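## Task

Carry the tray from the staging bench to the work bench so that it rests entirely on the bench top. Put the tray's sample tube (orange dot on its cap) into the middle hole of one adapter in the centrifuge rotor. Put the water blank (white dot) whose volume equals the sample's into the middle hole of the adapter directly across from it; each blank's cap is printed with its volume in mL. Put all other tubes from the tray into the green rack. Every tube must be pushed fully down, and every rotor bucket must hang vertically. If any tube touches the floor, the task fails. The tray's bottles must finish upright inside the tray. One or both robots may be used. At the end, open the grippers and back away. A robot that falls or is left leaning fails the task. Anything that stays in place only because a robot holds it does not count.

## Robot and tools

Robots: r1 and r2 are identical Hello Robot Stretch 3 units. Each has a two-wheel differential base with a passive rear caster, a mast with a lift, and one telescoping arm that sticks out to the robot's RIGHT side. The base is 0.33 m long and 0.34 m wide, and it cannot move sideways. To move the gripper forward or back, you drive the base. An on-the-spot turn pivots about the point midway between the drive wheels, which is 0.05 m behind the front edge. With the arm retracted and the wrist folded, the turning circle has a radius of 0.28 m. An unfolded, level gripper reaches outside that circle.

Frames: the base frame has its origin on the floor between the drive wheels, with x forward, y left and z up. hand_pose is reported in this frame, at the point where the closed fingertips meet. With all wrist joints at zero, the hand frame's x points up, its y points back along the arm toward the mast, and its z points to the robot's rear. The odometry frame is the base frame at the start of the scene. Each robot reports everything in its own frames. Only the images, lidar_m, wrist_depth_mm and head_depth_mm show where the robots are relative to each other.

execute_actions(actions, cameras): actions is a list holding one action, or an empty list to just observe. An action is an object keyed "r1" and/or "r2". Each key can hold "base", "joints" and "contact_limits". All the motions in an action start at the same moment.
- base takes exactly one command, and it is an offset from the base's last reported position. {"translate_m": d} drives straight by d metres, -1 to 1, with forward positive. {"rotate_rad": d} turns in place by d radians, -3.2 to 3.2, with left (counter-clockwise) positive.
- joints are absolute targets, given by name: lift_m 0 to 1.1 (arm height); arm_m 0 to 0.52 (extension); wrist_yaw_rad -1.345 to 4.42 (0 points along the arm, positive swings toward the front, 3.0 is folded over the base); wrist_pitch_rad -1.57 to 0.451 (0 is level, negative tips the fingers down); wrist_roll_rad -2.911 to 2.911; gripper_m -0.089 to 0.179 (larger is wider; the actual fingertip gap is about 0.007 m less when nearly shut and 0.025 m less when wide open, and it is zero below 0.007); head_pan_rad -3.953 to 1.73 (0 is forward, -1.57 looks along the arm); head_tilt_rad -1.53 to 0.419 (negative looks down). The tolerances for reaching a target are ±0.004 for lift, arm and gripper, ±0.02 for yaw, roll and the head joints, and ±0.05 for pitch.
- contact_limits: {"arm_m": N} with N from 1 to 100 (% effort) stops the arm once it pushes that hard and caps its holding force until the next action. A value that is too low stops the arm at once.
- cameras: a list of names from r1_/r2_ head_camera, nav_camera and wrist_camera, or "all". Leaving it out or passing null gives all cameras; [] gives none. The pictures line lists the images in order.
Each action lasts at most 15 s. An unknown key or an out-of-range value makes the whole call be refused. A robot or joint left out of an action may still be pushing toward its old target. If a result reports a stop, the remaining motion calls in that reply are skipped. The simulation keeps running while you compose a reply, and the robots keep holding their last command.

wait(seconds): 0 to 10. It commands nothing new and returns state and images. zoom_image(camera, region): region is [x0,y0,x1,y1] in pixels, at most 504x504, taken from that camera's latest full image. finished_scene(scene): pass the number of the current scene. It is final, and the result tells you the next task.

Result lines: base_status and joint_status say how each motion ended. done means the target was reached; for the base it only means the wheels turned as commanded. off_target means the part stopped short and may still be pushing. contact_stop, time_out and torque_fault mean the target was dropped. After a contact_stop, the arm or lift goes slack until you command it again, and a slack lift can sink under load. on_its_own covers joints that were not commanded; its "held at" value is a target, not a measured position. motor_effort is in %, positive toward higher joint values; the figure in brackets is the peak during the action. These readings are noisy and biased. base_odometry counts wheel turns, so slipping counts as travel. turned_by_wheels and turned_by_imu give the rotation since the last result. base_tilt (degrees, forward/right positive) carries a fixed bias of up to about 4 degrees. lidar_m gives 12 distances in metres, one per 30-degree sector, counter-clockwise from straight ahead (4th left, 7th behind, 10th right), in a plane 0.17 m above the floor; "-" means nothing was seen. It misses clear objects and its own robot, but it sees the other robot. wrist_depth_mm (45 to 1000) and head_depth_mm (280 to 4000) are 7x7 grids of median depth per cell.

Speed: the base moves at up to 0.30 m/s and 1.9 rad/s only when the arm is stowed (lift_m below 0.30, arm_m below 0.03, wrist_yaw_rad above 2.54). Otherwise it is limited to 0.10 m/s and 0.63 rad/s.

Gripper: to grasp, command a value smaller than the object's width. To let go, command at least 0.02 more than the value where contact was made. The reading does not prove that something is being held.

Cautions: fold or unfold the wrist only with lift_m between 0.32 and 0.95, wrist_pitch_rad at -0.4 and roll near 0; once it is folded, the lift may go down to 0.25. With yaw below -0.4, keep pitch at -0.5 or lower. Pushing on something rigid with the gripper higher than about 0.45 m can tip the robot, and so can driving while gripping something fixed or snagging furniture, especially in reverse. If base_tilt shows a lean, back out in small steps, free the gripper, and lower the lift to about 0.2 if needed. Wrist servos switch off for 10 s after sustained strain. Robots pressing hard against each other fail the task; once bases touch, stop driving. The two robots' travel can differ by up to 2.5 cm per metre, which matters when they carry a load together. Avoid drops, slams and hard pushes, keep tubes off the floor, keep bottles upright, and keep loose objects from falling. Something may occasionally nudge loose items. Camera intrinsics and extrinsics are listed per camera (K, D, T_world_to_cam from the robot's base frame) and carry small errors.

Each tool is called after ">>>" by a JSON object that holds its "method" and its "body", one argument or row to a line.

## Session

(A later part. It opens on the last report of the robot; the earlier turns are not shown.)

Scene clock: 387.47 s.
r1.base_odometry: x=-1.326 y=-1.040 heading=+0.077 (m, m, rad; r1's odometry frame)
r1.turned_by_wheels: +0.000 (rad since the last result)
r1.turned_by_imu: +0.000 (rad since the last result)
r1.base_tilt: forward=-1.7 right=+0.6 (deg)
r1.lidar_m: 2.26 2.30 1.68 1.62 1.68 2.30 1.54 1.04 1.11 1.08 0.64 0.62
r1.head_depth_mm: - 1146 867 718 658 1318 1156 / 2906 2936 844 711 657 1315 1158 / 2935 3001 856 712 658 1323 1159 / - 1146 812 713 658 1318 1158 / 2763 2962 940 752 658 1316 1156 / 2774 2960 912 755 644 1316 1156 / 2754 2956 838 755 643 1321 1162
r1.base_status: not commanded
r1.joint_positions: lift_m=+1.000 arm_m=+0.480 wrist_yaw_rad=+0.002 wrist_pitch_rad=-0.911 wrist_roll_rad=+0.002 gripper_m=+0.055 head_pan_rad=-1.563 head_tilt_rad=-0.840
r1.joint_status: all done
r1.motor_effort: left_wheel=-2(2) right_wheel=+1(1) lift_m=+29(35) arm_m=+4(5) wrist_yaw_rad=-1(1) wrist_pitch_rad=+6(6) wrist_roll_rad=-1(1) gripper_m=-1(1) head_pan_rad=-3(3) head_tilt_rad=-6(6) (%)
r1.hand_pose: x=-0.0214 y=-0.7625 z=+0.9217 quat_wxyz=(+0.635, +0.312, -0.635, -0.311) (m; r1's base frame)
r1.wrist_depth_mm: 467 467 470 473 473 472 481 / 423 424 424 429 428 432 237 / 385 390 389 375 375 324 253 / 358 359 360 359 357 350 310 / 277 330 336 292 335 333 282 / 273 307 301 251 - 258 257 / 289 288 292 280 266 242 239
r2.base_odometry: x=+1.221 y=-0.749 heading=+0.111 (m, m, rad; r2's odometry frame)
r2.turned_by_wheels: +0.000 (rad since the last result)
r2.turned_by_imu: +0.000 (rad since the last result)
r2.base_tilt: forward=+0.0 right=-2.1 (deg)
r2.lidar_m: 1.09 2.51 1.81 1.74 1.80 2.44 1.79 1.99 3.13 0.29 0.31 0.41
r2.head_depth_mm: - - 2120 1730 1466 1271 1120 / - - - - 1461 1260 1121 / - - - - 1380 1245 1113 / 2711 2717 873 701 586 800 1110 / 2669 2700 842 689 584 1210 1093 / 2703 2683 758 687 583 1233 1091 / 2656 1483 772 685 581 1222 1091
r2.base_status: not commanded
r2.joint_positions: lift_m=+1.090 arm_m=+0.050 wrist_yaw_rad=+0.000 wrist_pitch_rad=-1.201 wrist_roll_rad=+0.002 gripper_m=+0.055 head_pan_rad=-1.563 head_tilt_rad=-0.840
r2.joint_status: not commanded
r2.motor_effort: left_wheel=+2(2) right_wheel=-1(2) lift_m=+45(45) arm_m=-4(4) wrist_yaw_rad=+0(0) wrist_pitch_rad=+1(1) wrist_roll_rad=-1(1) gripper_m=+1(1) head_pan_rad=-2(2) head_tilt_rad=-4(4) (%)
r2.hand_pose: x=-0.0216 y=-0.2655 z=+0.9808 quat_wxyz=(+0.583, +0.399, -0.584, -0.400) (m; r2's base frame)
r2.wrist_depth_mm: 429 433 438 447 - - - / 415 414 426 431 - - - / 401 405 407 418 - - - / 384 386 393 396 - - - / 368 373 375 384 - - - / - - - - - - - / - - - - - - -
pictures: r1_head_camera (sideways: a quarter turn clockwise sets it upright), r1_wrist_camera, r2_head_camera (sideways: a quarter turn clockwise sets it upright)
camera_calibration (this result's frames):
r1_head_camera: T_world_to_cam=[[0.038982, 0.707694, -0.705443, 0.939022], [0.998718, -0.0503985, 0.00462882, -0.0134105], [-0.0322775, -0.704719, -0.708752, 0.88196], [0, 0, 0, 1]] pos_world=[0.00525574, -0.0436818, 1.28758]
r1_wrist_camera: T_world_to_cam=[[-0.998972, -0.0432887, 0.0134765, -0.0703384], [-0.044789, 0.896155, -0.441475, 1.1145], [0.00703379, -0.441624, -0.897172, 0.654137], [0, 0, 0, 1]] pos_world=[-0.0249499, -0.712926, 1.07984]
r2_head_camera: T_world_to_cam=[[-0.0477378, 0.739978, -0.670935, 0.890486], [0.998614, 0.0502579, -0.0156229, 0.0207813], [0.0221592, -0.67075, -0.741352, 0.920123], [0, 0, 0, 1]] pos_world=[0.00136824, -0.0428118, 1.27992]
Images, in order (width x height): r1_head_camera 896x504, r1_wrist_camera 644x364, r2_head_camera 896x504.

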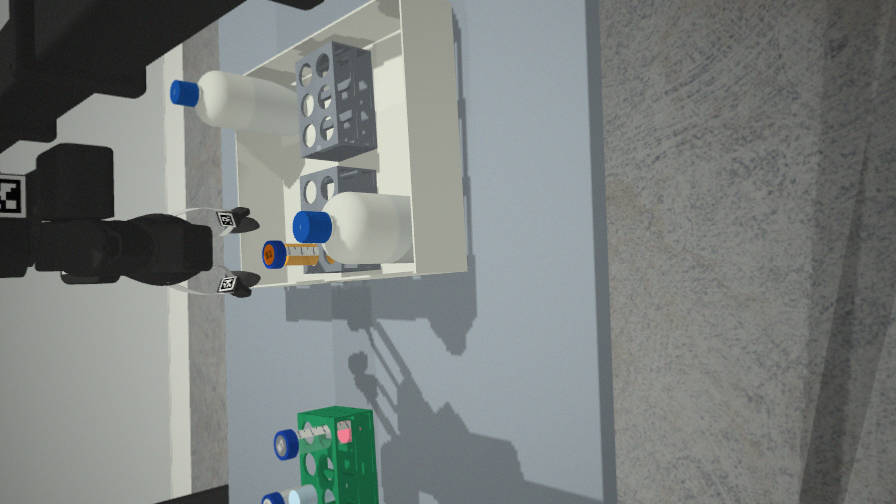

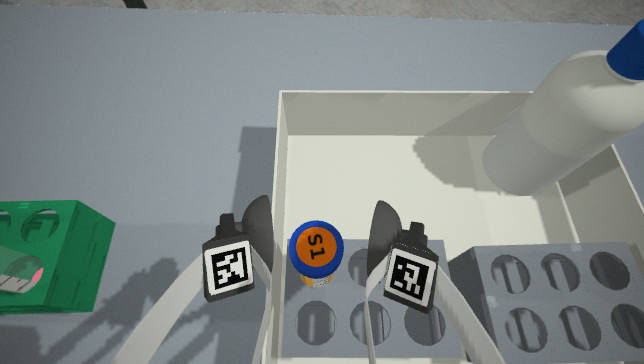

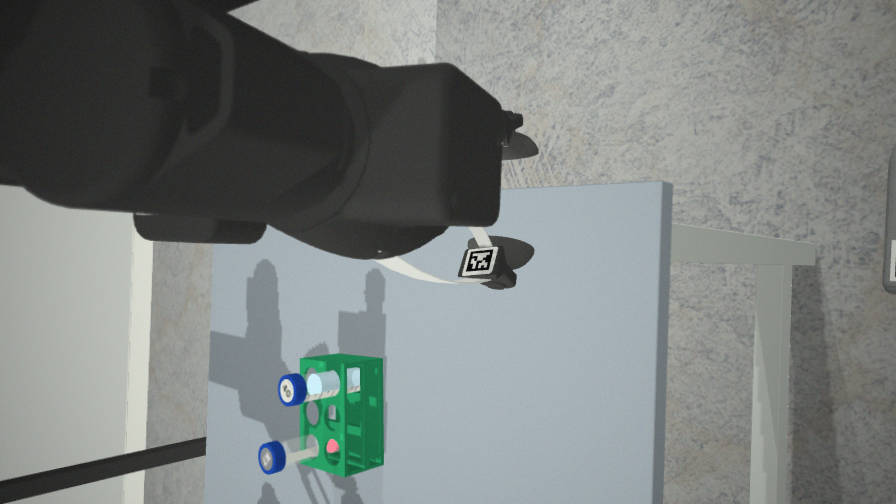

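>>> {"method": "execute_actions", "body": {
  "actions": [
    {"r1":{"base":{"translate_m":0.003},"joints":{"lift_m":0.963,"arm_m":0.484}}}
  ],
  "cameras": ["r1_wrist_camera","r2_nav_camera"]
}}

>>> {"method": "execute_actions", "body": {
  "actions": [
    {"r1":{"joints":{"gripper_m":0.0}}}
  ],
  "cameras": []
}}

>>> {"method": "execute_actions", "body": {
  "actions": [
    {"r1":{"joints":{"lift_m":1.095}}}
  ],
  "cameras": ["r1_wrist_camera","r1_head_camera"]
}}

Scene clock: 393.63 s.
r1.base_odometry: x=-1.323 y=-1.039 heading=+0.077 (m, m, rad; r1's odometry frame)
r1.turned_by_wheels: +0.000 (rad since the last result)
r1.turned_by_imu: -0.001 (rad since the last result)
r1.base_tilt: forward=-1.7 right=+0.7 (deg)
r1.lidar_m: 2.26 2.29 1.68 1.62 1.68 2.30 1.54 1.04 1.12 1.07 0.63 0.61
r1.head_depth_mm: 2792 - 845 717 657 1320 1156 / - 2059 842 710 657 1322 1154 / - 2972 845 711 659 1320 1152 / 2740 - 807 711 659 1327 1154 / 2772 2973 941 754 660 1319 1159 / 2762 2948 912 753 642 1320 1155 / 2745 2951 837 756 644 1323 1157
r1.base_status: done
r1.joint_positions: lift_m=+0.963 arm_m=+0.484 wrist_yaw_rad=+0.002 wrist_pitch_rad=-0.911 wrist_roll_rad=+0.002 gripper_m=+0.055 head_pan_rad=-1.563 head_tilt_rad=-0.840
r1.joint_status: all done
r1.motor_effort: left_wheel=-2(3) right_wheel=+2(5) lift_m=+29(28) arm_m=+4(5) wrist_yaw_rad=-1(1) wrist_pitch_rad=+6(6) wrist_roll_rad=-1(1) gripper_m=+0(0) head_pan_rad=-3(3) head_tilt_rad=-7(7) (%)
r1.hand_pose: x=-0.0214 y=-0.7665 z=+0.8847 quat_wxyz=(+0.635, +0.312, -0.635, -0.311) (m; r1's base frame)
r1.wrist_depth_mm: 410 411 415 417 417 420 420 / 373 373 378 309 308 308 220 / 341 343 344 337 340 338 246 / 315 315 318 316 317 311 299 / 257 295 298 169 277 295 284 / 257 274 266 215 - 225 216 / 254 256 256 202 231 212 230
r2.base_odometry: x=+1.221 y=-0.749 heading=+0.111 (m, m, rad; r2's odometry frame)
r2.turned_by_wheels: +0.000 (rad since the last result)
r2.turned_by_imu: +0.000 (rad since the last result)
r2.base_tilt: forward=+0.0 right=-2.1 (deg)
r2.lidar_m: 1.09 2.50 1.82 1.74 1.80 2.44 1.79 2.00 3.14 0.29 0.31 0.41
r2.head_depth_mm: - - 2123 1732 1465 1270 1119 / - - - - 1460 1272 1119 / - - - - 1380 1238 1117 / 2683 2724 873 701 586 797 1111 / 2702 2684 842 691 583 1211 1096 / 2704 2680 759 687 582 1227 1087 / 2631 1483 774 685 582 1229 1090
r2.base_status: not commanded
r2.joint_positions: lift_m=+1.090 arm_m=+0.050 wrist_yaw_rad=+0.000 wrist_pitch_rad=-1.201 wrist_roll_rad=+0.002 gripper_m=+0.055 head_pan_rad=-1.563 head_tilt_rad=-0.840
r2.joint_status: not commanded
r2.motor_effort: left_wheel=+2(2) right_wheel=-2(2) lift_m=+45(45) arm_m=-4(4) wrist_yaw_rad=+0(0) wrist_pitch_rad=+1(1) wrist_roll_rad=-1(0) gripper_m=+1(1) head_pan_rad=-2(2) head_tilt_rad=-5(5) (%)
r2.hand_pose: x=-0.0216 y=-0.2655 z=+0.9808 quat_wxyz=(+0.583, +0.399, -0.584, -0.400) (m; r2's base frame)
r2.wrist_depth_mm: 430 431 440 451 - - - / 418 419 427 423 - - - / 398 402 400 413 - - - / 384 387 385 397 - - - / 372 378 377 383 - - - / - - - - - - - / - - - - - - -
pictures: r1_wrist_camera, r2_nav_camera (sideways: a quarter turn counterclockwise sets it upright)
camera_calibration (this result's frames):
r1_wrist_camera: T_world_to_cam=[[-0.998972, -0.043288, 0.0134777, -0.0700137], [-0.0447886, 0.896141, -0.441502, 1.10177], [0.0070338, -0.441652, -0.897159, 0.619136], [0, 0, 0, 1]] pos_world=[-0.0249499, -0.716928, 1.04284]
r2_nav_camera: T_world_to_cam=[[0.021469, -0.710586, 0.703282, -0.870899], [-0.999336, 0.00547077, 0.0360342, 0.0200383], [-0.0294529, -0.703589, -0.709997, 0.893573], [0, 0, 0, 1]] pos_world=[0.0650406, 0.0097489, 1.2462]
Images, in order (width x height): r1_wrist_camera 644x364, r2_nav_camera 672x504.

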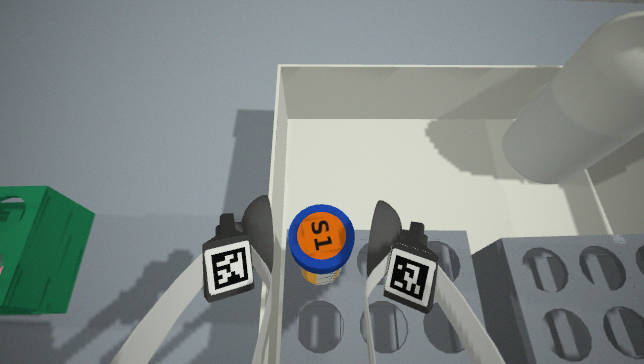

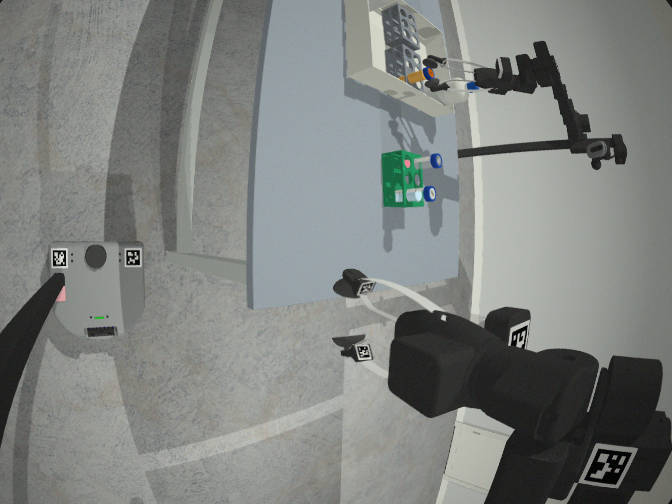

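Scene clock: 394.67 s.
r1.base_odometry: x=-1.323 y=-1.039 heading=+0.077 (m, m, rad; r1's odometry frame)
r1.turned_by_wheels: +0.000 (rad since the last result)
r1.turned_by_imu: +0.000 (rad since the last result)
r1.base_tilt: forward=-1.5 right=+0.6 (deg)
r1.lidar_m: 2.26 2.30 1.68 1.61 1.68 2.30 1.54 1.04 1.12 1.07 0.63 0.61
r1.head_depth_mm: 2777 - 849 717 658 1317 1154 / - 2032 844 711 658 1321 1153 / - 2932 846 711 658 1323 1155 / 2720 - 800 711 658 1325 1157 / 2762 2980 944 753 658 1325 1154 / 2758 2951 912 752 644 1323 1155 / 2741 2948 836 753 643 1322 1161
r1.base_status: not commanded
r1.joint_positions: lift_m=+0.963 arm_m=+0.484 wrist_yaw_rad=+0.002 wrist_pitch_rad=-0.910 wrist_roll_rad=+0.002 gripper_m=+0.001 head_pan_rad=-1.563 head_tilt_rad=-0.840
r1.joint_status: all done
r1.motor_effort: left_wheel=-2(2) right_wheel=+1(1) lift_m=+29(29) arm_m=+4(5) wrist_yaw_rad=-1(1) wrist_pitch_rad=+5(6) wrist_roll_rad=-1(0) gripper_m=-10(83) head_pan_rad=-2(2) head_tilt_rad=-6(6) (%)
r1.hand_pose: x=-0.0214 y=-0.7668 z=+0.8849 quat_wxyz=(+0.635, +0.311, -0.635, -0.311) (m; r1's base frame)
r1.wrist_depth_mm: 410 414 415 420 417 423 417 / 373 376 380 306 306 307 220 / 345 343 344 336 338 335 246 / 314 317 318 312 318 312 297 / 258 294 296 168 263 293 285 / 258 275 266 213 245 226 216 / 255 255 254 207 231 212 230
r2.base_odometry: x=+1.221 y=-0.749 heading=+0.111 (m, m, rad; r2's odometry frame)
r2.turned_by_wheels: +0.000 (rad since the last result)
r2.turned_by_imu: +0.000 (rad since the last result)
r2.base_tilt: forward=-0.1 right=-2.0 (deg)
r2.lidar_m: 1.09 2.50 1.82 1.74 1.80 2.44 1.79 1.99 3.14 0.29 0.30 0.41
r2.head_depth_mm: - - 2132 1739 1464 1266 1123 / - - - - 1468 1269 1120 / - - - - 1376 1242 1115 / 2684 2722 874 700 586 798 1120 / 2709 2692 843 689 583 1210 1091 / 2692 2667 760 688 582 1229 1089 / 2646 1479 774 685 582 1229 1090
r2.base_status: not commanded
r2.joint_positions: lift_m=+1.090 arm_m=+0.050 wrist_yaw_rad=+0.000 wrist_pitch_rad=-1.201 wrist_roll_rad=+0.002 gripper_m=+0.055 head_pan_rad=-1.563 head_tilt_rad=-0.840
r2.joint_status: not commanded
r2.motor_effort: left_wheel=+3(2) right_wheel=-2(1) lift_m=+45(45) arm_m=-4(4) wrist_yaw_rad=-1(0) wrist_pitch_rad=+1(1) wrist_roll_rad=+0(0) gripper_m=+1(1) head_pan_rad=-2(2) head_tilt_rad=-5(3) (%)
r2.hand_pose: x=-0.0216 y=-0.2655 z=+0.9808 quat_wxyz=(+0.583, +0.399, -0.584, -0.400) (m; r2's base frame)
r2.wrist_depth_mm: 433 436 446 451 - - - / 418 416 422 436 - - - / 403 405 406 410 - - - / 387 389 388 397 - - - / 373 381 376 384 - - - / - - - - - - - / - - - - - - -
pictures: none
No camera images: the call's "cameras" was empty. Leave "cameras" out to get every camera's image.

Scene clock: 396.70 s.
r1.base_odometry: x=-1.323 y=-1.039 heading=+0.077 (m, m, rad; r1's odometry frame)
r1.turned_by_wheels: +0.000 (rad since the last result)
r1.turned_by_imu: +0.000 (rad since the last result)
r1.base_tilt: forward=-1.6 right=+0.6 (deg)
r1.lidar_m: 2.27 2.30 1.68 1.62 1.68 2.30 1.54 1.04 1.11 1.07 0.63 0.61
r1.head_depth_mm: 2833 3007 863 718 657 1322 1155 / 2785 2923 844 711 659 1322 1153 / 2772 2977 845 711 658 1325 1152 / 2893 1147 830 712 657 1321 1159 / 2762 2955 941 755 659 1316 1159 / 2776 2988 909 753 644 1320 1154 / 2744 2977 837 753 645 1327 1156
r1.base_status: not commanded
r1.joint_positions: lift_m=+1.095 arm_m=+0.484 wrist_yaw_rad=+0.002 wrist_pitch_rad=-0.911 wrist_roll_rad=+0.002 gripper_m=+0.001 head_pan_rad=-1.563 head_tilt_rad=-0.840
r1.joint_status: all done
r1.motor_effort: left_wheel=-2(2) right_wheel=+1(1) lift_m=+42(44) arm_m=+5(5) wrist_yaw_rad=-1(1) wrist_pitch_rad=+5(6) wrist_roll_rad=+0(1) gripper_m=-11(11) head_pan_rad=-3(2) head_tilt_rad=-6(6) (%)
r1.hand_pose: x=-0.0214 y=-0.7666 z=+1.0162 quat_wxyz=(+0.635, +0.311, -0.635, -0.311) (m; r1's base frame)
r1.wrist_depth_mm: - - - - - - - / 549 551 557 556 552 565 560 / 499 500 497 504 505 509 505 / 457 462 464 456 455 351 471 / 431 428 434 167 431 419 439 / 329 371 393 332 348 369 398 / 367 367 377 326 331 327 349
r2.base_odometry: x=+1.221 y=-0.749 heading=+0.111 (m, m, rad; r2's odometry frame)
r2.turned_by_wheels: +0.000 (rad since the last result)
r2.turned_by_imu: +0.000 (rad since the last result)
r2.base_tilt: forward=+0.0 right=-2.0 (deg)
r2.lidar_m: 1.09 2.51 1.82 1.74 1.81 2.44 1.79 1.99 3.14 0.29 0.31 0.41
r2.head_depth_mm: - - 2127 1739 1470 1271 1115 / - - - - 1466 1270 1119 / - - - - 1383 1238 1114 / 2697 2702 875 701 584 799 1112 / 2706 2701 845 691 583 1210 1093 / 2723 2659 756 688 584 1231 1085 / 2652 1484 774 685 581 1224 1087
r2.base_status: not commanded
r2.joint_positions: lift_m=+1.090 arm_m=+0.050 wrist_yaw_rad=+0.000 wrist_pitch_rad=-1.201 wrist_roll_rad=+0.002 gripper_m=+0.055 head_pan_rad=-1.563 head_tilt_rad=-0.840
r2.joint_status: not commanded
r2.motor_effort: left_wheel=+2(2) right_wheel=-2(2) lift_m=+45(45) arm_m=-4(5) wrist_yaw_rad=+0(0) wrist_pitch_rad=+1(1) wrist_roll_rad=+0(0) gripper_m=+1(1) head_pan_rad=-2(2) head_tilt_rad=-5(4) (%)
r2.hand_pose: x=-0.0216 y=-0.2655 z=+0.9808 quat_wxyz=(+0.583, +0.399, -0.584, -0.400) (m; r2's base frame)
r2.wrist_depth_mm: 429 434 442 448 - - - / 415 420 416 432 - - - / 396 402 411 405 - - - / 389 384 393 398 - - - / 369 378 383 390 - - - / - - - - - - - / - - - - - - -
pictures: r1_head_camera (sideways: a quarter turn clockwise sets it upright), r1_wrist_camera
camera_calibration (this result's frames):
r1_head_camera: T_world_to_cam=[[0.0389819, 0.707694, -0.705443, 0.939022], [0.998718, -0.0503983, 0.00462883, -0.0134105], [-0.0322773, -0.704719, -0.708751, 0.88196], [0, 0, 0, 1]] pos_world=[0.00525575, -0.0436818, 1.28758]
r1_wrist_camera: T_world_to_cam=[[-0.998972, -0.0432864, 0.0134911, -0.0718018], [-0.0447909, 0.895999, -0.44179, 1.1601], [0.00703548, -0.44194, -0.897017, 0.736761], [0, 0, 0, 1]] pos_world=[-0.0249496, -0.71695, 1.17438]
Images, in order (width x height): r1_head_camera 896x504, r1_wrist_camera 644x364.

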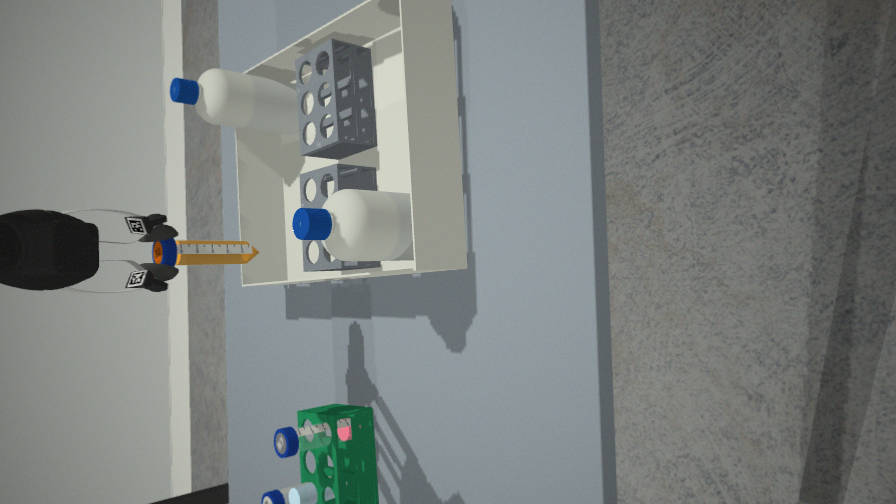

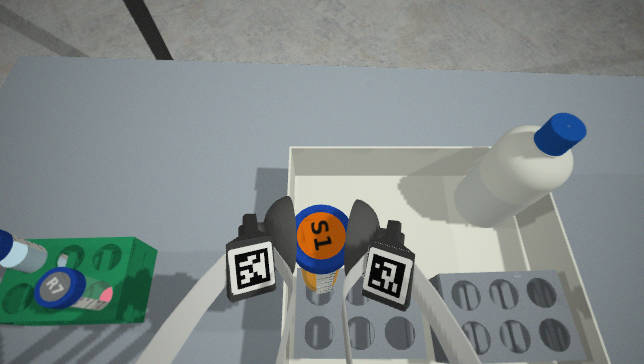

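>>> {"method": "execute_actions", "body": {
  "actions": [
    {"r1":{"base":{"translate_m":-0.8},"joints":{"arm_m":0.447}}}
  ],
  "cameras": []
}}

>>> {"method": "execute_actions", "body": {
  "actions": [
    {"r1":{"base":{"translate_m":-0.826}}}
  ],
  "cameras": []
}}

>>> {"method": "execute_actions", "body": {
  "actions": [
    {"r1":{"joints":{"lift_m":0.985}}}
  ],
  "cameras": ["r1_wrist_camera","r1_head_camera"]
}}

>>> {"method": "zoom_image", "body": {
  "camera": "r1_head_camera",
  "region": [200,170,440,340]
}}

Scene clock: 412.80 s.
r1.base_odometry: x=-2.121 y=-1.101 heading=+0.077 (m, m, rad; r1's odometry frame)
r1.turned_by_wheels: +0.000 (rad since the last result)
r1.turned_by_imu: -0.001 (rad since the last result)
r1.base_tilt: forward=-1.6 right=+0.8 (deg)
r1.lidar_m: 3.08 2.30 1.68 1.62 1.67 2.29 2.23 0.56 0.45 1.08 1.11 1.32
r1.head_depth_mm: 2826 3032 2237 1082 908 977 1116 / 2798 3011 2219 750 658 1249 1161 / 2834 2994 939 752 658 1293 1139 / - 2958 942 752 659 1320 1153 / 2797 2937 943 753 659 1321 1163 / 2740 2967 942 755 642 1320 1156 / 2749 2949 944 755 643 1317 1160
r1.base_status: done
r1.joint_positions: lift_m=+1.095 arm_m=+0.447 wrist_yaw_rad=+0.002 wrist_pitch_rad=-0.911 wrist_roll_rad=+0.002 gripper_m=+0.001 head_pan_rad=-1.563 head_tilt_rad=-0.840
r1.joint_status: all done
r1.motor_effort: left_wheel=-2(6) right_wheel=+1(2) lift_m=+42(41) arm_m=-4(5) wrist_yaw_rad=-1(1) wrist_pitch_rad=+6(6) wrist_roll_rad=-1(0) gripper_m=-11(10) head_pan_rad=-2(3) head_tilt_rad=-6(7) (%)
r1.hand_pose: x=-0.0214 y=-0.7303 z=+1.0162 quat_wxyz=(+0.635, +0.311, -0.635, -0.311) (m; r1's base frame)
r1.wrist_depth_mm: - - - - - - - / 545 548 553 555 571 - - / 499 499 505 507 514 - 504 / 460 459 465 468 468 713 504 / 424 430 431 168 435 660 500 / 400 398 394 393 406 609 494 / 372 375 374 379 377 563 496
r2.base_odometry: x=+1.221 y=-0.749 heading=+0.111 (m, m, rad; r2's odometry frame)
r2.turned_by_wheels: +0.000 (rad since the last result)
r2.turned_by_imu: +0.000 (rad since the last result)
r2.base_tilt: forward=+0.0 right=-2.0 (deg)
r2.lidar_m: 1.09 2.51 1.81 1.74 1.80 2.45 1.79 1.99 3.14 0.29 0.31 0.41
r2.head_depth_mm: - - 2123 1729 1460 1274 1120 / - - - - 1462 1272 1116 / - - - - 1388 1245 1116 / 2701 2714 869 699 586 799 1115 / 2672 2705 842 691 584 1212 1087 / 2708 2687 757 688 583 1232 1093 / 2712 2665 775 684 582 1229 1083
r2.base_status: not commanded
r2.joint_positions: lift_m=+1.090 arm_m=+0.050 wrist_yaw_rad=+0.000 wrist_pitch_rad=-1.201 wrist_roll_rad=+0.002 gripper_m=+0.055 head_pan_rad=-1.563 head_tilt_rad=-0.840
r2.joint_status: not commanded
r2.motor_effort: left_wheel=+2(3) right_wheel=-2(1) lift_m=+45(46) arm_m=-4(4) wrist_yaw_rad=-1(1) wrist_pitch_rad=+1(1) wrist_roll_rad=+0(0) gripper_m=+1(1) head_pan_rad=-2(2) head_tilt_rad=-4(3) (%)
r2.hand_pose: x=-0.0216 y=-0.2655 z=+0.9808 quat_wxyz=(+0.583, +0.399, -0.584, -0.400) (m; r2's base frame)
r2.wrist_depth_mm: 431 433 433 445 - - - / 417 414 421 437 - - - / 407 400 406 414 - - - / 380 393 390 401 - - - / 367 374 377 383 - - - / - - - - - - - / - - - - - - -
pictures: none
No camera images: the call's "cameras" was empty. Leave "cameras" out to get every camera's image.

Scene clock: 422.20 s.
r1.base_odometry: x=-2.945 y=-1.165 heading=+0.077 (m, m, rad; r1's odometry frame)
r1.turned_by_wheels: +0.000 (rad since the last result)
r1.turned_by_imu: -0.001 (rad since the last result)
r1.base_tilt: forward=-1.7 right=+0.6 (deg)
r1.lidar_m: 2.12 2.29 1.68 1.62 1.68 1.46 1.41 1.46 0.41 0.39 0.41 0.56
r1.head_depth_mm: 2801 3015 2307 1840 1533 1239 1152 / 2812 2995 2303 1056 821 803 1097 / 865 997 896 688 664 781 1099 / - 964 938 689 661 772 1100 / 840 961 960 761 658 774 1098 / 836 955 957 760 653 773 1079 / 835 952 934 785 651 770 1062
r1.base_status: done
r1.joint_positions: lift_m=+1.095 arm_m=+0.447 wrist_yaw_rad=+0.002 wrist_pitch_rad=-0.911 wrist_roll_rad=+0.002 gripper_m=+0.001 head_pan_rad=-1.563 head_tilt_rad=-0.840
r1.joint_status: not commanded
r1.motor_effort: left_wheel=-3(6) right_wheel=+1(2) lift_m=+42(42) arm_m=-4(4) wrist_yaw_rad=-1(1) wrist_pitch_rad=+6(6) wrist_roll_rad=+0(0) gripper_m=-11(11) head_pan_rad=-2(3) head_tilt_rad=-6(6) (%)
r1.hand_pose: x=-0.0214 y=-0.7303 z=+1.0162 quat_wxyz=(+0.635, +0.311, -0.635, -0.311) (m; r1's base frame)
r1.wrist_depth_mm: 374 366 361 357 353 - - / 467 444 441 433 424 - - / 446 452 464 446 458 - - / 413 466 504 470 431 - - / 418 448 434 168 402 - - / 404 418 410 386 609 - - / 366 378 384 395 340 - -
r2.base_odometry: x=+1.221 y=-0.749 heading=+0.111 (m, m, rad; r2's odometry frame)
r2.turned_by_wheels: +0.000 (rad since the last result)
r2.turned_by_imu: +0.000 (rad since the last result)
r2.base_tilt: forward=+0.0 right=-2.0 (deg)
r2.lidar_m: 1.09 2.50 1.81 1.74 1.80 2.45 1.79 2.00 3.13 0.29 0.31 0.41
r2.head_depth_mm: - - 2118 1743 1468 1277 1122 / - - - - 1456 1264 1118 / - - - - 1382 1241 1116 / 2690 2686 873 701 586 799 1110 / 2737 2697 843 691 584 1208 1091 / 2696 2693 757 688 583 1227 1089 / 2700 2660 773 686 581 1228 1087
r2.base_status: not commanded
r2.joint_positions: lift_m=+1.090 arm_m=+0.050 wrist_yaw_rad=+0.000 wrist_pitch_rad=-1.201 wrist_roll_rad=+0.002 gripper_m=+0.055 head_pan_rad=-1.563 head_tilt_rad=-0.840
r2.joint_status: not commanded
r2.motor_effort: left_wheel=+2(2) right_wheel=-2(1) lift_m=+45(46) arm_m=-4(4) wrist_yaw_rad=+0(0) wrist_pitch_rad=+1(1) wrist_roll_rad=+0(0) gripper_m=+1(1) head_pan_rad=-2(2) head_tilt_rad=-3(5) (%)
r2.hand_pose: x=-0.0216 y=-0.2655 z=+0.9808 quat_wxyz=(+0.583, +0.399, -0.584, -0.400) (m; r2's base frame)
r2.wrist_depth_mm: 435 433 436 446 - - - / 417 421 427 426 - - - / 401 402 409 407 - - - / 384 392 395 395 - - - / 371 371 383 390 - - - / - - - - - - - / - - - - - - -
pictures: none
No camera images: the call's "cameras" was empty. Leave "cameras" out to get every camera's image.

Scene clock: 424.03 s.
r1.base_odometry: x=-2.945 y=-1.165 heading=+0.077 (m, m, rad; r1's odometry frame)
r1.turned_by_wheels: +0.000 (rad since the last result)
r1.turned_by_imu: +0.000 (rad since the last result)
r1.base_tilt: forward=-1.7 right=+0.7 (deg)
r1.lidar_m: 2.13 2.30 1.68 1.61 1.69 1.46 1.41 1.46 0.41 0.39 0.41 0.55
r1.head_depth_mm: - - 2295 1849 1547 1247 1160 / - 3002 2303 1050 819 804 1097 / - 1002 891 687 663 781 1094 / - - 883 688 660 774 1094 / 840 961 961 763 658 772 1100 / 838 958 957 761 655 771 1079 / 834 953 930 782 649 773 1063
r1.base_status: not commanded
r1.joint_positions: lift_m=+0.985 arm_m=+0.447 wrist_yaw_rad=+0.002 wrist_pitch_rad=-0.911 wrist_roll_rad=+0.002 gripper_m=+0.001 head_pan_rad=-1.563 head_tilt_rad=-0.840
r1.joint_status: all done
r1.motor_effort: left_wheel=-2(2) right_wheel=+1(1) lift_m=+29(34) arm_m=-4(4) wrist_yaw_rad=-1(0) wrist_pitch_rad=+6(6) wrist_roll_rad=-1(1) gripper_m=-10(11) head_pan_rad=-2(2) head_tilt_rad=-6(7) (%)
r1.hand_pose: x=-0.0214 y=-0.7303 z=+0.9067 quat_wxyz=(+0.635, +0.312, -0.635, -0.311) (m; r1's base frame)
r1.wrist_depth_mm: 366 365 365 367 356 - - / 343 357 355 349 350 - - / 347 381 414 353 318 - - / 360 344 364 389 297 - - / 334 329 335 167 272 - - / 296 295 302 288 255 - - / 281 283 291 289 316 939 971
r2.base_odometry: x=+1.221 y=-0.749 heading=+0.111 (m, m, rad; r2's odometry frame)
r2.turned_by_wheels: +0.000 (rad since the last result)
r2.turned_by_imu: +0.000 (rad since the last result)
r2.base_tilt: forward=+0.0 right=-2.0 (deg)
r2.lidar_m: 1.09 2.51 1.81 1.74 1.80 2.44 1.79 1.99 3.13 0.29 0.31 0.41
r2.head_depth_mm: - - 2118 1732 1470 1269 1118 / - - - - 1459 1265 1119 / - - - - 1391 1246 1116 / 2655 2713 873 702 586 796 1113 / 2677 2681 844 692 584 1209 1087 / 2732 2660 757 689 582 1229 1090 / 2694 2675 774 687 582 1222 1088
r2.base_status: not commanded
r2.joint_positions: lift_m=+1.090 arm_m=+0.050 wrist_yaw_rad=+0.000 wrist_pitch_rad=-1.201 wrist_roll_rad=+0.002 gripper_m=+0.055 head_pan_rad=-1.563 head_tilt_rad=-0.840
r2.joint_status: not commanded
r2.motor_effort: left_wheel=+3(2) right_wheel=-1(2) lift_m=+46(46) arm_m=-4(4) wrist_yaw_rad=+1(0) wrist_pitch_rad=+1(1) wrist_roll_rad=-1(0) gripper_m=+1(1) head_pan_rad=-2(2) head_tilt_rad=-4(3) (%)
r2.hand_pose: x=-0.0216 y=-0.2655 z=+0.9808 quat_wxyz=(+0.583, +0.399, -0.584, -0.400) (m; r2's base frame)
r2.wrist_depth_mm: 436 441 445 440 - - - / 416 417 427 440 - - - / 402 400 405 416 - - - / 389 391 388 398 - - - / 371 378 375 389 - - - / - - - - - - - / - - - - - - -
pictures: r1_head_camera (sideways: a quarter turn clockwise sets it upright), r1_wrist_camera
camera_calibration (this result's frames):
r1_head_camera: T_world_to_cam=[[0.038982, 0.707694, -0.705443, 0.939022], [0.998718, -0.0503985, 0.00462883, -0.0134105], [-0.0322775, -0.70472, -0.708751, 0.88196], [0, 0, 0, 1]] pos_world=[0.00525574, -0.0436818, 1.28758]
r1_wrist_camera: T_world_to_cam=[[-0.998972, -0.0432895, 0.0134802, -0.0687428], [-0.0447907, 0.896115, -0.441557, 1.079], [0.00703496, -0.441707, -0.897132, 0.654823], [0, 0, 0, 1]] pos_world=[-0.0249497, -0.680642, 1.06483]
Images, in order (width x height): r1_head_camera 896x504, r1_wrist_camera 644x364.

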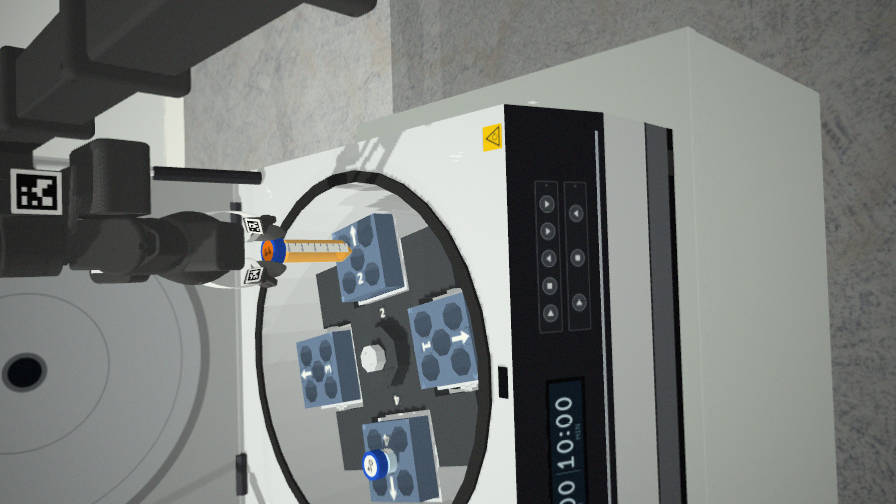

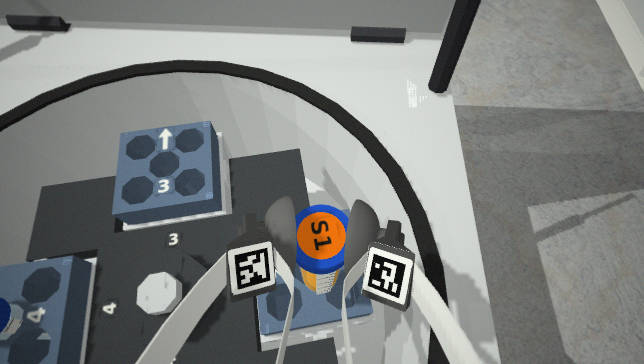

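Region (200, 170, 440, 340) of r1_head_camera's 896x504 image, scaled by 2.100, with more detail than that image has; it fills the top 357 rows of this view, and the rest is white.

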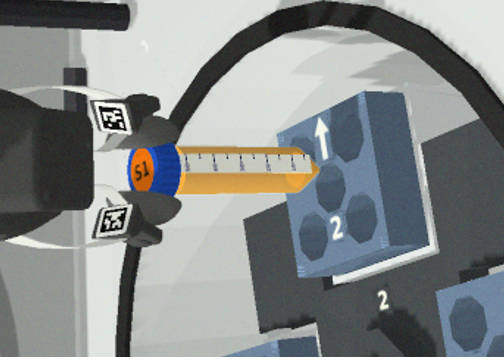

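>>> {"method": "execute_actions", "body": {
  "actions": [
    {"r1":{"base":{"translate_m":0.007},"joints":{"arm_m":0.459}}}
  ],
  "cameras": ["r1_head_camera"]
}}

>>> {"method": "zoom_image", "body": {
  "camera": "r1_head_camera",
  "region": [200,170,440,340]
}}

>>> {"method": "execute_actions", "body": {
  "actions": [
    {"r1":{"joints":{"lift_m":0.94}}}
  ],
  "cameras": ["r1_head_camera"]
}}

>>> {"method": "zoom_image", "body": {
  "camera": "r1_head_camera",
  "region": [200,170,440,340]
}}

Scene clock: 429.67 s.
r1.base_odometry: x=-2.938 y=-1.164 heading=+0.077 (m, m, rad; r1's odometry frame)
r1.turned_by_wheels: +0.000 (rad since the last result)
r1.turned_by_imu: -0.001 (rad since the last result)
r1.base_tilt: forward=-1.7 right=+0.8 (deg)
r1.lidar_m: 2.12 2.29 1.67 1.62 1.68 1.47 1.41 1.47 0.41 0.39 0.40 0.55
r1.head_depth_mm: - - 2324 1846 1539 915 1153 / - 2935 2305 972 715 803 1098 / - 988 892 688 662 780 1091 / - - 891 777 659 776 1097 / 840 964 960 752 657 773 1098 / 835 957 955 778 654 770 1073 / 834 954 929 784 650 772 1057
r1.base_status: done
r1.joint_positions: lift_m=+0.985 arm_m=+0.459 wrist_yaw_rad=+0.002 wrist_pitch_rad=-0.911 wrist_roll_rad=+0.002 gripper_m=+0.001 head_pan_rad=-1.563 head_tilt_rad=-0.840
r1.joint_status: all done
r1.motor_effort: left_wheel=-2(6) right_wheel=+1(5) lift_m=+29(30) arm_m=+5(4) wrist_yaw_rad=-1(1) wrist_pitch_rad=+6(6) wrist_roll_rad=-1(0) gripper_m=-11(10) head_pan_rad=-2(3) head_tilt_rad=-7(7) (%)
r1.hand_pose: x=-0.0214 y=-0.7416 z=+0.9066 quat_wxyz=(+0.635, +0.312, -0.635, -0.311) (m; r1's base frame)
r1.wrist_depth_mm: 354 360 350 350 343 - - / 345 352 352 349 348 - - / 333 375 402 345 320 - - / 353 343 357 371 298 - - / 336 330 334 168 275 - - / 299 302 300 288 257 - - / 274 283 288 291 322 940 981
r2.base_odometry: x=+1.221 y=-0.749 heading=+0.111 (m, m, rad; r2's odometry frame)
r2.turned_by_wheels: +0.000 (rad since the last result)
r2.turned_by_imu: +0.000 (rad since the last result)
r2.base_tilt: forward=+0.0 right=-1.8 (deg)
r2.lidar_m: 1.09 2.51 1.82 1.74 1.80 2.45 1.79 1.99 3.14 0.29 0.31 0.41
r2.head_depth_mm: - - 2112 1738 1473 1272 1116 / - - - - 1463 1268 1122 / - - - - 1386 1236 1115 / 2689 2689 873 702 586 797 1110 / 2707 2687 842 692 584 1210 1091 / 2714 2649 760 689 582 1231 1088 / 2728 2653 772 685 581 1225 1086
r2.base_status: not commanded
r2.joint_positions: lift_m=+1.090 arm_m=+0.050 wrist_yaw_rad=+0.000 wrist_pitch_rad=-1.201 wrist_roll_rad=+0.002 gripper_m=+0.055 head_pan_rad=-1.563 head_tilt_rad=-0.840
r2.joint_status: not commanded
r2.motor_effort: left_wheel=+3(2) right_wheel=-1(2) lift_m=+45(45) arm_m=-4(4) wrist_yaw_rad=+0(1) wrist_pitch_rad=+1(1) wrist_roll_rad=+0(0) gripper_m=+1(1) head_pan_rad=-2(2) head_tilt_rad=-3(3) (%)
r2.hand_pose: x=-0.0216 y=-0.2655 z=+0.9808 quat_wxyz=(+0.583, +0.399, -0.584, -0.400) (m; r2's base frame)
r2.wrist_depth_mm: 429 431 444 445 - - - / 420 420 426 431 - - - / 402 406 409 419 - - - / 386 389 392 394 - - - / 377 375 384 383 - - - / - - - - - - - / - - - - - - -
pictures: r1_head_camera (sideways: a quarter turn clockwise sets it upright)
camera_calibration (this result's frames):
r1_head_camera: T_world_to_cam=[[0.0389819, 0.707694, -0.705443, 0.939022], [0.998718, -0.0503983, 0.00462883, -0.0134105], [-0.0322773, -0.70472, -0.708751, 0.88196], [0, 0, 0, 1]] pos_world=[0.00525575, -0.0436818, 1.28758]
Images, in order (width x height): r1_head_camera 896x504.

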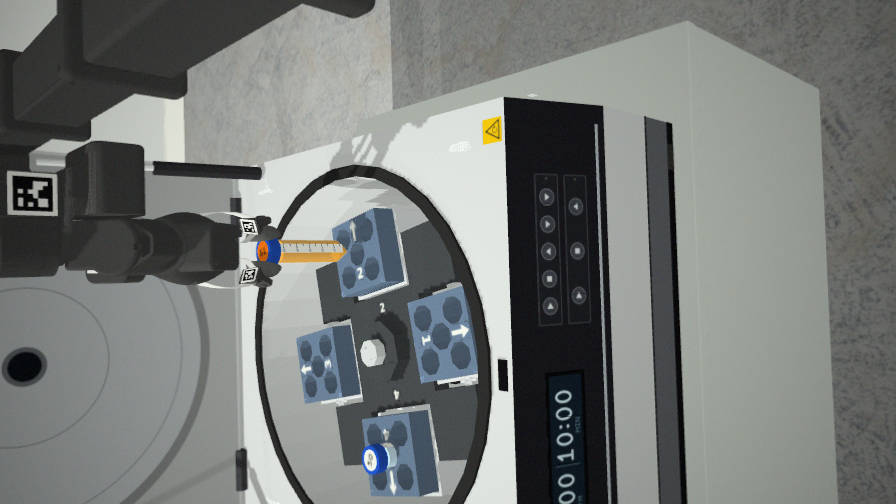

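Region (200, 170, 440, 340) of r1_head_camera's 896x504 image, scaled by 2.100, with more detail than that image has; it fills the top 357 rows of this view, and the rest is white.

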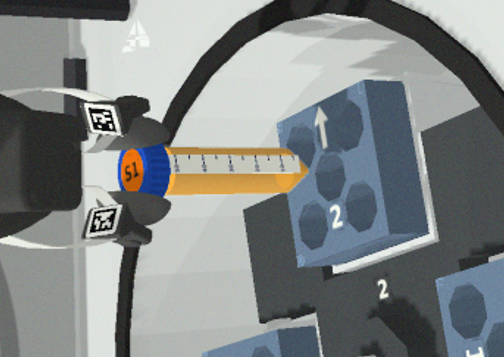

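Scene clock: 430.90 s.
r1.base_odometry: x=-2.938 y=-1.164 heading=+0.077 (m, m, rad; r1's odometry frame)
r1.turned_by_wheels: +0.000 (rad since the last result)
r1.turned_by_imu: +0.000 (rad since the last result)
r1.base_tilt: forward=-1.8 right=+0.5 (deg)
r1.lidar_m: 2.12 2.30 1.68 1.62 1.68 1.47 1.41 1.47 0.41 0.39 0.41 0.56
r1.head_depth_mm: 2809 - - 1804 1532 912 1154 / 2696 2931 2323 976 718 804 1097 / 813 1008 893 687 663 780 1096 / 814 - 863 777 658 773 1097 / 840 959 959 750 657 771 1094 / 836 954 955 779 653 772 1077 / 834 953 930 785 650 771 1064
r1.base_status: not commanded
r1.joint_positions: lift_m=+0.940 arm_m=+0.459 wrist_yaw_rad=+0.002 wrist_pitch_rad=-0.911 wrist_roll_rad=+0.002 gripper_m=+0.001 head_pan_rad=-1.563 head_tilt_rad=-0.840
r1.joint_status: all done
r1.motor_effort: left_wheel=-2(2) right_wheel=+1(1) lift_m=+29(30) arm_m=+5(4) wrist_yaw_rad=-1(1) wrist_pitch_rad=+6(6) wrist_roll_rad=-1(0) gripper_m=-10(11) head_pan_rad=-3(3) head_tilt_rad=-6(6) (%)
r1.hand_pose: x=-0.0214 y=-0.7416 z=+0.8617 quat_wxyz=(+0.635, +0.312, -0.635, -0.311) (m; r1's base frame)
r1.wrist_depth_mm: 314 314 318 320 319 - - / 299 328 333 293 289 - - / 338 312 347 330 263 - - / 307 285 304 360 252 252 - / 285 285 290 167 250 230 - / 262 247 258 243 239 211 - / 248 233 251 251 303 198 942
r2.base_odometry: x=+1.221 y=-0.749 heading=+0.111 (m, m, rad; r2's odometry frame)
r2.turned_by_wheels: +0.000 (rad since the last result)
r2.turned_by_imu: +0.000 (rad since the last result)
r2.base_tilt: forward=+0.2 right=-2.0 (deg)
r2.lidar_m: 1.09 2.51 1.82 1.74 1.80 2.44 1.79 2.00 3.14 0.29 0.31 0.41
r2.head_depth_mm: - - 2124 1732 1460 1273 1119 / - - - - 1456 1264 1119 / - - - - 1377 1238 1117 / 2678 2694 876 702 586 797 1113 / 2716 2681 842 690 585 1208 1094 / 2702 2672 758 688 583 1224 1090 / 2733 2637 773 685 581 1228 1088
r2.base_status: not commanded
r2.joint_positions: lift_m=+1.090 arm_m=+0.050 wrist_yaw_rad=+0.000 wrist_pitch_rad=-1.201 wrist_roll_rad=+0.002 gripper_m=+0.055 head_pan_rad=-1.563 head_tilt_rad=-0.840
r2.joint_status: not commanded
r2.motor_effort: left_wheel=+2(2) right_wheel=-2(2) lift_m=+46(45) arm_m=-4(4) wrist_yaw_rad=+0(1) wrist_pitch_rad=+1(1) wrist_roll_rad=+0(0) gripper_m=+1(1) head_pan_rad=-3(2) head_tilt_rad=-3(4) (%)
r2.hand_pose: x=-0.0216 y=-0.2655 z=+0.9808 quat_wxyz=(+0.583, +0.399, -0.584, -0.400) (m; r2's base frame)
r2.wrist_depth_mm: 436 433 443 452 - - - / 412 425 429 436 - - - / 399 400 400 409 - - - / 390 391 392 395 - - - / 378 373 376 382 - - - / - - - - - - - / - - - - - - -
pictures: r1_head_camera (sideways: a quarter turn clockwise sets it upright)
camera_calibration (this result's frames):
r1_head_camera: T_world_to_cam=[[0.038982, 0.707694, -0.705443, 0.939022], [0.998718, -0.0503985, 0.00462883, -0.0134105], [-0.0322775, -0.704719, -0.708751, 0.88196], [0, 0, 0, 1]] pos_world=[0.00525574, -0.0436818, 1.28758]
Images, in order (width x height): r1_head_camera 896x504.

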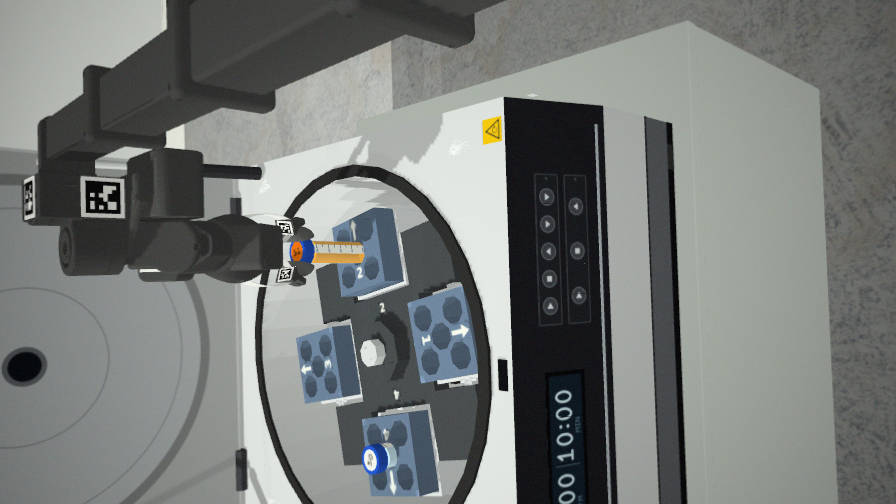

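Region (200, 170, 440, 340) of r1_head_camera's 896x504 image, scaled by 2.100, with more detail than that image has; it fills the top 357 rows of this view, and the rest is white.

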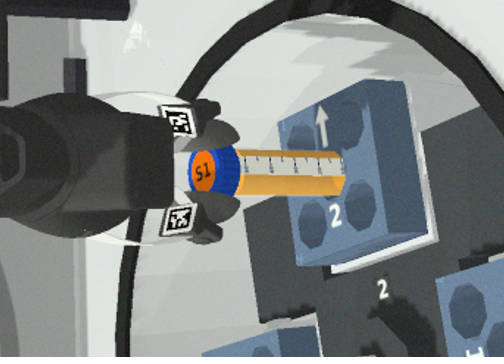

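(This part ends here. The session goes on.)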